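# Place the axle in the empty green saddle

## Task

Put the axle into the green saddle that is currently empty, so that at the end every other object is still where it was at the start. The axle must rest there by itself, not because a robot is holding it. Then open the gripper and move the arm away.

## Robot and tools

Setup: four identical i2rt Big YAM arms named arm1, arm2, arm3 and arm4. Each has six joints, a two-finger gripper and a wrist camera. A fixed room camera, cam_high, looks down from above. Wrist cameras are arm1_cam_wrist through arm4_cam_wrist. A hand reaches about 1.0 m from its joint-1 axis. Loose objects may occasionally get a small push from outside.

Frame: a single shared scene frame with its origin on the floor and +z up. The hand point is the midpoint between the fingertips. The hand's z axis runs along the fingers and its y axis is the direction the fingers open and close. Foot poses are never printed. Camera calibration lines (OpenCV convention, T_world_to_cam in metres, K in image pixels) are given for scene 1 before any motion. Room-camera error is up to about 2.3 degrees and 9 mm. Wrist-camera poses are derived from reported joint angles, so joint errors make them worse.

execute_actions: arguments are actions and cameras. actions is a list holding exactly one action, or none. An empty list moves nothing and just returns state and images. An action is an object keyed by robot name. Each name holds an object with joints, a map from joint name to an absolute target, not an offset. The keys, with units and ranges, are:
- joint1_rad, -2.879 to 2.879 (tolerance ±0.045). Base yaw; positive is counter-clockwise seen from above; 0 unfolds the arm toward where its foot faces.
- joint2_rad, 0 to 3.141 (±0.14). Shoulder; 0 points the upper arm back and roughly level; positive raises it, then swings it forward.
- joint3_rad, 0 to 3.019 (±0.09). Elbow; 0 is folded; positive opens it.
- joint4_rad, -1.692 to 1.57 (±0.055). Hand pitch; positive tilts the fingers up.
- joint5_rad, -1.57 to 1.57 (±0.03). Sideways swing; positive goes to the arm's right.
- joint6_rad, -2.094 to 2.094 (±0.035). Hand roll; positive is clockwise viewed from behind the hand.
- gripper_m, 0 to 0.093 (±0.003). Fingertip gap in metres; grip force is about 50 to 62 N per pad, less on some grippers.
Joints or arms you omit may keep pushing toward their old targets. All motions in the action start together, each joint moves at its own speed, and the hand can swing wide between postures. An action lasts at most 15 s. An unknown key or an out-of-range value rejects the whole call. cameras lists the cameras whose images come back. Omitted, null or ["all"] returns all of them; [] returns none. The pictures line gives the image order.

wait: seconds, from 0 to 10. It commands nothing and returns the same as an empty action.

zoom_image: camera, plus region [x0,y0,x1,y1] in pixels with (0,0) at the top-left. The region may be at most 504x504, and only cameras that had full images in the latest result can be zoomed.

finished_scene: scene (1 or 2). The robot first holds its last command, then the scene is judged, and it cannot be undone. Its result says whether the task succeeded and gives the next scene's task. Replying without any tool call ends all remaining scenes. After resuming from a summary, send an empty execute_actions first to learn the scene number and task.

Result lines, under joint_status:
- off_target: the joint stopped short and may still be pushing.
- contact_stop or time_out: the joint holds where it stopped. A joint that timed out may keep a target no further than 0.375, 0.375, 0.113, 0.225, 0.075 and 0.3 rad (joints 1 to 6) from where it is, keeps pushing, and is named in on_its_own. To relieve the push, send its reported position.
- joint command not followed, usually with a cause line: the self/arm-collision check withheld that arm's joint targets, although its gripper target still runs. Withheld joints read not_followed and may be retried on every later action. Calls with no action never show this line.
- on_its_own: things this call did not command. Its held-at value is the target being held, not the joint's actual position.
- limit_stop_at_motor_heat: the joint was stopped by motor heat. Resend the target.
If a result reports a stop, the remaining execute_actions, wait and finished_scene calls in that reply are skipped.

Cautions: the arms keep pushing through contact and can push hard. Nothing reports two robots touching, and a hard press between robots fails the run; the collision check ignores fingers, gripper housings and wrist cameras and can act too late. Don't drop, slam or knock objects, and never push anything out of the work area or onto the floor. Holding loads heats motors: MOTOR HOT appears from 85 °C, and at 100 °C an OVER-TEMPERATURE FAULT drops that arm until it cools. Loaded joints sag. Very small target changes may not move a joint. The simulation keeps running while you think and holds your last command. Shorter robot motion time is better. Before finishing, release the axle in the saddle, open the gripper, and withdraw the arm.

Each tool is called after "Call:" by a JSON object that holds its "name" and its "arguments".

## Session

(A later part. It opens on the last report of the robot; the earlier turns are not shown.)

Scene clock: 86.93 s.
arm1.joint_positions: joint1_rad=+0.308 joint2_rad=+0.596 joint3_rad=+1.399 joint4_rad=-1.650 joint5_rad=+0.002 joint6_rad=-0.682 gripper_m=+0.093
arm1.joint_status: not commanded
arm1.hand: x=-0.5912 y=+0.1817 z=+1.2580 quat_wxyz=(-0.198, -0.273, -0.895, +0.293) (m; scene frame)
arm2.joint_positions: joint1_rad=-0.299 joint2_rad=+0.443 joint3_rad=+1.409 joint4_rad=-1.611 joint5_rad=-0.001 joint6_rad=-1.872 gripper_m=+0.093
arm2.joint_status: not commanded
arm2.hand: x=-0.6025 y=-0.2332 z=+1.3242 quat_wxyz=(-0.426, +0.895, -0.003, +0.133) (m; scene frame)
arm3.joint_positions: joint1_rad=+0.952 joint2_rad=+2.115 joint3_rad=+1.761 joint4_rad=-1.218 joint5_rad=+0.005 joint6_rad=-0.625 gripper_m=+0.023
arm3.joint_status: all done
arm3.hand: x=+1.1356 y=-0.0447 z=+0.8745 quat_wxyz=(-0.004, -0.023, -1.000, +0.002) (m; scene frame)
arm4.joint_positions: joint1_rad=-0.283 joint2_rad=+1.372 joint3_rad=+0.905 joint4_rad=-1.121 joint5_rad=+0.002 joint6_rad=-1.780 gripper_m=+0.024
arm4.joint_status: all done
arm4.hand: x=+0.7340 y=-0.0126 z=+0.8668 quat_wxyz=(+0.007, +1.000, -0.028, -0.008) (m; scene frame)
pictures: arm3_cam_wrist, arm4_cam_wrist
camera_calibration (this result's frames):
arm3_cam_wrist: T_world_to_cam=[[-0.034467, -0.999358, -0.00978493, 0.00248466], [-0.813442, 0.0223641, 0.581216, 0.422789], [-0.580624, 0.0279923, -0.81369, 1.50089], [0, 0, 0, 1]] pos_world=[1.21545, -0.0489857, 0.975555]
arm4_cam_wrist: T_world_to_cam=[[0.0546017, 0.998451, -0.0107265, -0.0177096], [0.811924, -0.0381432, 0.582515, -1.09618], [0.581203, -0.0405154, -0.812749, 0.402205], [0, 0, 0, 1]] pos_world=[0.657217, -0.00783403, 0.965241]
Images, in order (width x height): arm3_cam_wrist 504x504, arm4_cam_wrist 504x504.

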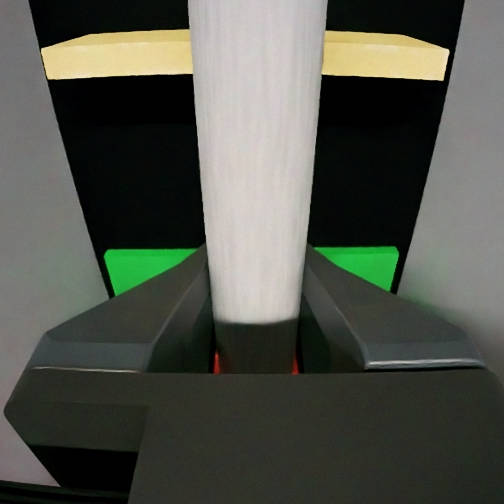

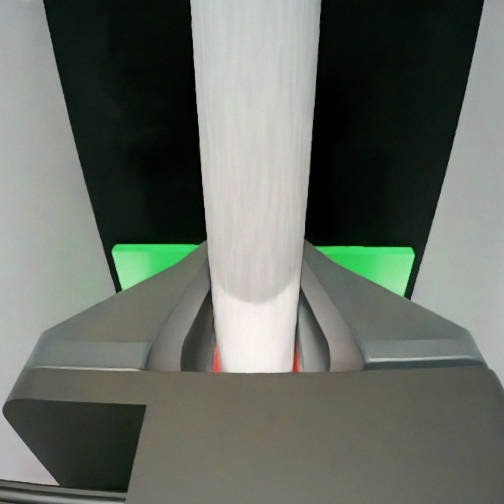

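Resting on the saddle. Release gradually.

Call:
{"name": "execute_actions", "arguments": {"actions": [{"arm4":{"joints":{"joint2_rad":1.365,"joint3_rad":0.915,"joint4_rad":-1.12,"gripper_m":0.032}},"arm3":{"joints":{"joint2_rad":2.105,"joint3_rad":1.77,"joint4_rad":-1.215,"gripper_m":0.032}}}], "cameras": []}}

Call:
{"name": "execute_actions", "arguments": {"actions": [{"arm4":{"joints":{"gripper_m":0.07}},"arm3":{"joints":{"gripper_m":0.07}}}], "cameras": ["arm3_cam_wrist","arm4_cam_wrist"]}}

Call:
{"name": "execute_actions", "arguments": {"actions": [{"arm4":{"joints":{"joint2_rad":1.27,"joint3_rad":1.085,"joint4_rad":-1.36}},"arm3":{"joints":{"joint2_rad":2.04,"joint3_rad":1.90,"joint4_rad":-1.40}}}], "cameras": ["arm3_cam_wrist","arm4_cam_wrist"]}}

Call:
{"name": "execute_actions", "arguments": {"actions": [{"arm4":{"joints":{"joint2_rad":1.2,"joint3_rad":1.3,"joint4_rad":-1.64}},"arm3":{"joints":{"joint2_rad":1.9,"joint3_rad":2.0,"joint4_rad":-1.62}}}], "cameras": ["arm3_cam_wrist","arm4_cam_wrist"]}}

Call:
{"name": "execute_actions", "arguments": {"actions": [{"arm4":{"joints":{"joint2_rad":0.5}},"arm3":{"joints":{"joint2_rad":0.7,"joint3_rad":1.6}}}]}}

Scene clock: 88.03 s.
arm1.joint_positions: joint1_rad=+0.308 joint2_rad=+0.596 joint3_rad=+1.399 joint4_rad=-1.650 joint5_rad=+0.002 joint6_rad=-0.682 gripper_m=+0.093
arm1.joint_status: not commanded
arm1.hand: x=-0.5912 y=+0.1817 z=+1.2580 quat_wxyz=(-0.198, -0.273, -0.895, +0.293) (m; scene frame)
arm2.joint_positions: joint1_rad=-0.299 joint2_rad=+0.443 joint3_rad=+1.409 joint4_rad=-1.611 joint5_rad=-0.001 joint6_rad=-1.872 gripper_m=+0.093
arm2.joint_status: not commanded
arm2.hand: x=-0.6025 y=-0.2332 z=+1.3242 quat_wxyz=(-0.426, +0.895, -0.003, +0.133) (m; scene frame)
arm3.joint_positions: joint1_rad=+0.959 joint2_rad=+2.115 joint3_rad=+1.761 joint4_rad=-1.218 joint5_rad=+0.005 joint6_rad=-0.625 gripper_m=+0.032
arm3.joint_status: all done
arm3.hand: x=+1.1382 y=-0.0414 z=+0.8745 quat_wxyz=(-0.004, -0.019, -1.000, +0.001) (m; scene frame)
arm4.joint_positions: joint1_rad=-0.278 joint2_rad=+1.371 joint3_rad=+0.905 joint4_rad=-1.123 joint5_rad=+0.002 joint6_rad=-1.780 gripper_m=+0.032
arm4.joint_status: all done
arm4.hand: x=+0.7322 y=-0.0126 z=+0.8670 quat_wxyz=(+0.008, +1.000, -0.026, -0.008) (m; scene frame)
pictures: none
No camera images: the call's "cameras" was empty. Leave "cameras" out to get every camera's image.

Scene clock: 88.60 s.
arm1.joint_positions: joint1_rad=+0.308 joint2_rad=+0.596 joint3_rad=+1.399 joint4_rad=-1.650 joint5_rad=+0.002 joint6_rad=-0.682 gripper_m=+0.093
arm1.joint_status: not commanded
arm1.hand: x=-0.5912 y=+0.1817 z=+1.2580 quat_wxyz=(-0.198, -0.273, -0.895, +0.293) (m; scene frame)
arm2.joint_positions: joint1_rad=-0.299 joint2_rad=+0.443 joint3_rad=+1.409 joint4_rad=-1.611 joint5_rad=-0.001 joint6_rad=-1.872 gripper_m=+0.093
arm2.joint_status: not commanded
arm2.hand: x=-0.6025 y=-0.2332 z=+1.3242 quat_wxyz=(-0.426, +0.895, -0.003, +0.133) (m; scene frame)
arm3.joint_positions: joint1_rad=+0.959 joint2_rad=+2.115 joint3_rad=+1.761 joint4_rad=-1.218 joint5_rad=+0.005 joint6_rad=-0.625 gripper_m=+0.070
arm3.joint_status: all done
arm3.hand: x=+1.1382 y=-0.0414 z=+0.8745 quat_wxyz=(-0.004, -0.019, -1.000, +0.001) (m; scene frame)
arm4.joint_positions: joint1_rad=-0.278 joint2_rad=+1.371 joint3_rad=+0.905 joint4_rad=-1.123 joint5_rad=+0.002 joint6_rad=-1.780 gripper_m=+0.070
arm4.joint_status: all done
arm4.hand: x=+0.7322 y=-0.0126 z=+0.8670 quat_wxyz=(+0.008, +1.000, -0.026, -0.008) (m; scene frame)
pictures: arm3_cam_wrist, arm4_cam_wrist
camera_calibration (this result's frames):
arm3_cam_wrist: T_world_to_cam=[[-0.0279747, -0.999555, -0.0103211, -0.00102651], [-0.813842, 0.0167795, 0.580844, 0.425387], [-0.580412, 0.0246487, -0.81395, 1.5022], [0, 0, 0, 1]] pos_world=[1.21806, -0.0451911, 0.97562]
arm4_cam_wrist: T_world_to_cam=[[0.0496238, 0.998694, -0.0121483, -0.0127433], [0.812323, -0.0332805, 0.582258, -1.09482], [0.581093, -0.0387622, -0.812913, 0.403621], [0, 0, 0, 1]] pos_world=[0.655439, -0.00806436, 0.965423]
Images, in order (width x height): arm3_cam_wrist 504x504, arm4_cam_wrist 504x504.

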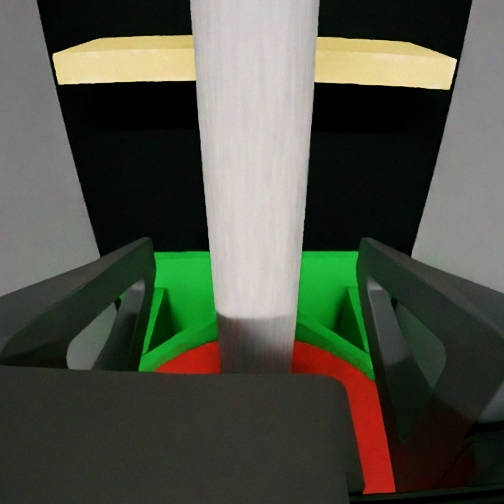

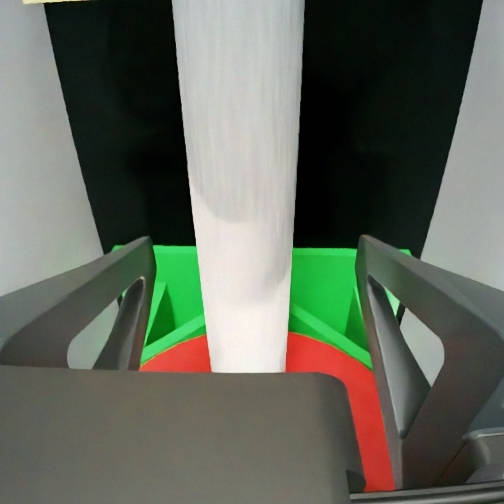

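Scene clock: 89.80 s.
arm1.joint_positions: joint1_rad=+0.308 joint2_rad=+0.596 joint3_rad=+1.399 joint4_rad=-1.650 joint5_rad=+0.002 joint6_rad=-0.682 gripper_m=+0.093
arm1.joint_status: not commanded
arm1.hand: x=-0.5912 y=+0.1817 z=+1.2580 quat_wxyz=(-0.198, -0.273, -0.895, +0.293) (m; scene frame)
arm2.joint_positions: joint1_rad=-0.299 joint2_rad=+0.443 joint3_rad=+1.409 joint4_rad=-1.611 joint5_rad=-0.001 joint6_rad=-1.872 gripper_m=+0.093
arm2.joint_status: not commanded
arm2.hand: x=-0.6025 y=-0.2332 z=+1.3242 quat_wxyz=(-0.426, +0.895, -0.003, +0.133) (m; scene frame)
arm3.joint_positions: joint1_rad=+0.959 joint2_rad=+2.049 joint3_rad=+1.850 joint4_rad=-1.388 joint5_rad=+0.005 joint6_rad=-0.625 gripper_m=+0.070
arm3.joint_status: all done
arm3.hand: x=+1.1315 y=-0.0369 z=+0.9472 quat_wxyz=(+0.002, -0.019, -1.000, -0.003) (m; scene frame)
arm4.joint_positions: joint1_rad=-0.278 joint2_rad=+1.260 joint3_rad=+1.060 joint4_rad=-1.349 joint5_rad=+0.002 joint6_rad=-1.780 gripper_m=+0.070
arm4.joint_status: all done
arm4.hand: x=+0.7337 y=-0.0124 z=+0.9596 quat_wxyz=(-0.012, +1.000, -0.026, -0.004) (m; scene frame)
pictures: arm3_cam_wrist, arm4_cam_wrist
camera_calibration (this result's frames):
arm3_cam_wrist: T_world_to_cam=[[-0.0280488, -0.99941, -0.019829, 0.0131507], [-0.806446, 0.0109032, 0.591207, 0.359265], [-0.590642, 0.0325737, -0.806276, 1.56203], [0, 0, 0, 1]] pos_world=[1.21269, -0.0416552, 1.04728]
arm4_cam_wrist: T_world_to_cam=[[0.0501325, 0.998346, 0.0281317, -0.0508604], [0.806078, -0.0570761, 0.589051, -1.15214], [0.589682, -0.00685421, -0.807606, 0.467101], [0, 0, 0, 1]] pos_world=[0.65582, -0.0117816, 1.05733]
Images, in order (width x height): arm3_cam_wrist 504x504, arm4_cam_wrist 504x504.

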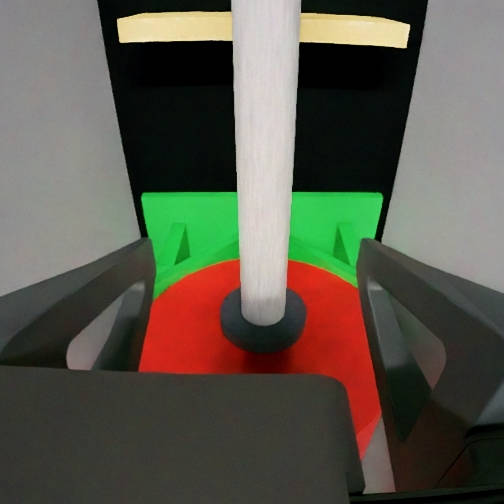

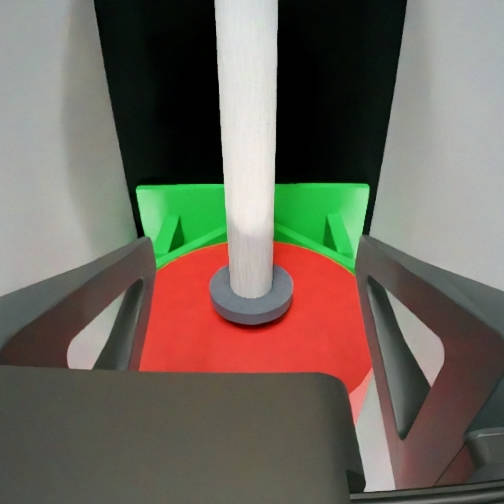

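Scene clock: 90.90 s.
arm1.joint_positions: joint1_rad=+0.308 joint2_rad=+0.596 joint3_rad=+1.399 joint4_rad=-1.650 joint5_rad=+0.002 joint6_rad=-0.682 gripper_m=+0.093
arm1.joint_status: not commanded
arm1.hand: x=-0.5912 y=+0.1817 z=+1.2580 quat_wxyz=(-0.198, -0.273, -0.895, +0.293) (m; scene frame)
arm2.joint_positions: joint1_rad=-0.299 joint2_rad=+0.443 joint3_rad=+1.409 joint4_rad=-1.611 joint5_rad=-0.001 joint6_rad=-1.872 gripper_m=+0.093
arm2.joint_status: not commanded
arm2.hand: x=-0.6025 y=-0.2332 z=+1.3242 quat_wxyz=(-0.426, +0.895, -0.003, +0.133) (m; scene frame)
arm3.joint_positions: joint1_rad=+0.959 joint2_rad=+1.881 joint3_rad=+1.962 joint4_rad=-1.609 joint5_rad=+0.005 joint6_rad=-0.625 gripper_m=+0.070
arm3.joint_status: all done
arm3.hand: x=+1.1037 y=-0.0164 z=+1.0888 quat_wxyz=(-0.022, -0.020, -0.999, +0.015) (m; scene frame)
arm4.joint_positions: joint1_rad=-0.278 joint2_rad=+1.189 joint3_rad=+1.269 joint4_rad=-1.629 joint5_rad=+0.002 joint6_rad=-1.780 gripper_m=+0.070
arm4.joint_status: all done
arm4.hand: x=+0.7298 y=-0.0325 z=+1.0613 quat_wxyz=(-0.012, +1.000, -0.026, -0.004) (m; scene frame)
pictures: arm3_cam_wrist, arm4_cam_wrist
camera_calibration (this result's frames):
arm3_cam_wrist: T_world_to_cam=[[-0.0284013, -0.999466, 0.0161636, -0.00320106], [-0.833741, 0.032606, 0.551192, 0.326972], [-0.551424, 0.00217834, -0.834222, 1.64572], [0, 0, 0, 1]] pos_world=[1.18001, -0.0174455, 1.19272]
arm4_cam_wrist: T_world_to_cam=[[0.0501269, 0.998367, 0.027386, -0.032675], [0.806194, -0.0566331, 0.588934, -1.21005], [0.589524, -0.00744306, -0.807717, 0.551593], [0, 0, 0, 1]] pos_world=[0.652, -0.0318019, 1.15907]
Images, in order (width x height): arm3_cam_wrist 504x504, arm4_cam_wrist 504x504.

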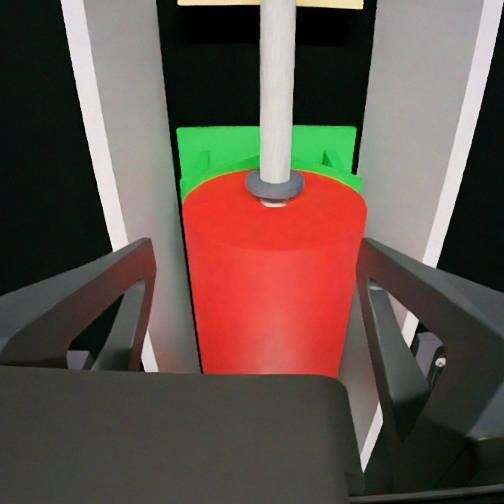

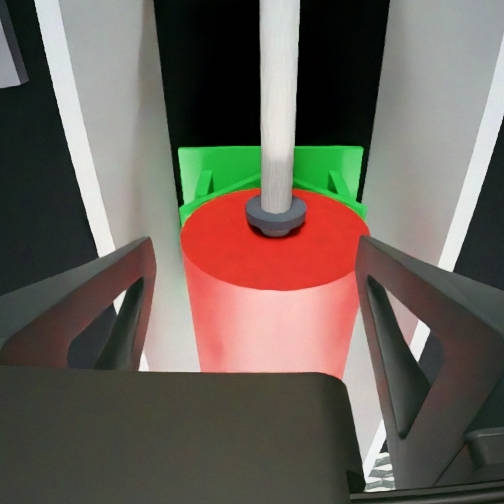

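Scene clock: 92.70 s.
arm1.joint_positions: joint1_rad=+0.308 joint2_rad=+0.596 joint3_rad=+1.399 joint4_rad=-1.650 joint5_rad=+0.002 joint6_rad=-0.682 gripper_m=+0.093
arm1.joint_status: not commanded
arm1.hand: x=-0.5912 y=+0.1817 z=+1.2580 quat_wxyz=(-0.198, -0.273, -0.895, +0.293) (m; scene frame)
arm2.joint_positions: joint1_rad=-0.299 joint2_rad=+0.443 joint3_rad=+1.409 joint4_rad=-1.611 joint5_rad=-0.001 joint6_rad=-1.872 gripper_m=+0.093
arm2.joint_status: not commanded
arm2.hand: x=-0.6025 y=-0.2332 z=+1.3242 quat_wxyz=(-0.426, +0.895, -0.003, +0.133) (m; scene frame)
arm3.joint_positions: joint1_rad=+0.959 joint2_rad=+0.690 joint3_rad=+1.608 joint4_rad=-1.611 joint5_rad=+0.005 joint6_rad=-0.625 gripper_m=+0.070
arm3.joint_status: all done
arm3.hand: x=+0.7856 y=+0.2294 z=+1.3992 quat_wxyz=(-0.344, -0.020, -0.903, +0.257) (m; scene frame)
arm4.joint_positions: joint1_rad=-0.278 joint2_rad=+0.492 joint3_rad=+1.278 joint4_rad=-1.632 joint5_rad=+0.002 joint6_rad=-1.780 gripper_m=+0.070
arm4.joint_status: all done
arm4.hand: x=+0.6866 y=-0.2039 z=+1.2246 quat_wxyz=(-0.346, +0.935, -0.027, +0.077) (m; scene frame)
pictures: arm1_cam_wrist, arm2_cam_wrist, arm3_cam_wrist, arm4_cam_wrist, cam_high
camera_calibration (this result's frames):
arm1_cam_wrist: T_world_to_cam=[[-0.601459, -0.67811, 0.422391, -0.765856], [-0.735801, 0.676145, 0.0377515, -0.602481], [-0.311197, -0.28809, -0.905627, 1.13026], [0, 0, 0, 1]] pos_world=[-0.552203, 0.213646, 1.36983]
arm2_cam_wrist: T_world_to_cam=[[-0.101615, 0.6398, 0.761794, -0.919602], [0.627754, -0.552811, 0.548019, -0.473543], [0.771751, 0.533907, -0.345463, 1.16769], [0, 0, 0, 1]] pos_world=[-0.69734, -0.296855, 1.36345]
arm3_cam_wrist: T_world_to_cam=[[-0.196317, -0.8722, 0.448026, -0.273119], [-0.979439, 0.152776, -0.131754, 0.925089], [0.0464681, -0.464679, -0.884259, 1.43609], [0, 0, 0, 1]] pos_world=[0.785717, 0.287774, 1.51412]
arm4_cam_wrist: T_world_to_cam=[[-0.00482102, 0.757313, 0.653035, -0.641474], [0.696328, -0.466156, 0.545734, -1.23622], [0.717707, 0.457357, -0.525091, 0.368395], [0, 0, 0, 1]] pos_world=[0.593325, -0.258965, 1.28699]
Images, in order (width x height): arm1_cam_wrist 504x504, arm2_cam_wrist 504x504, arm3_cam_wrist 504x504, arm4_cam_wrist 504x504, cam_high 504x504.

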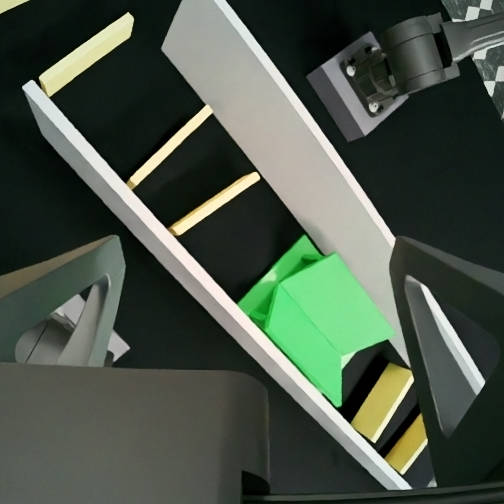

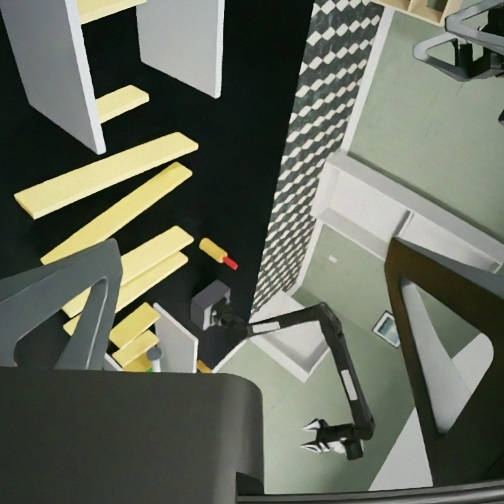

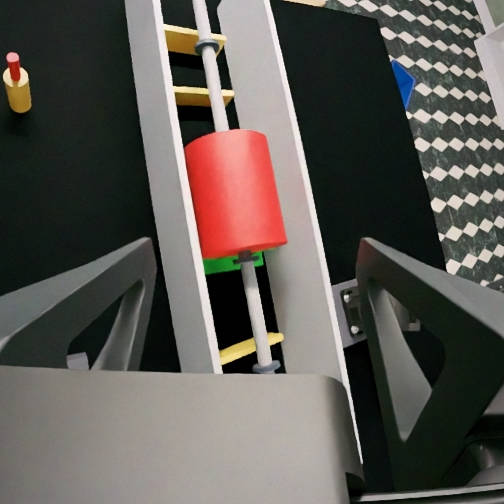

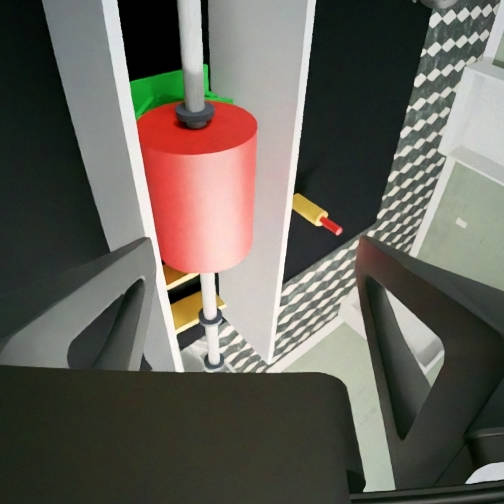

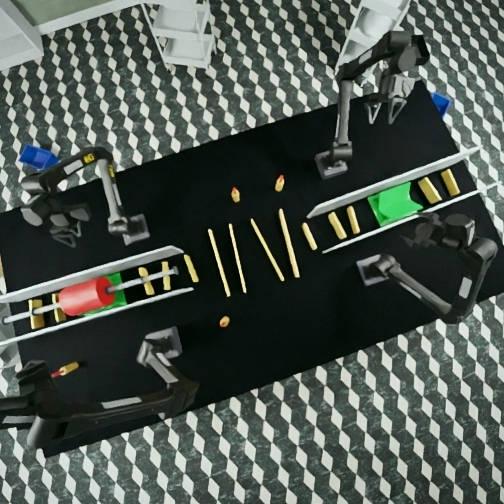

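Call:
{"name": "finished_scene", "arguments": {"scene": 2}}

The scene is finished: the task was done.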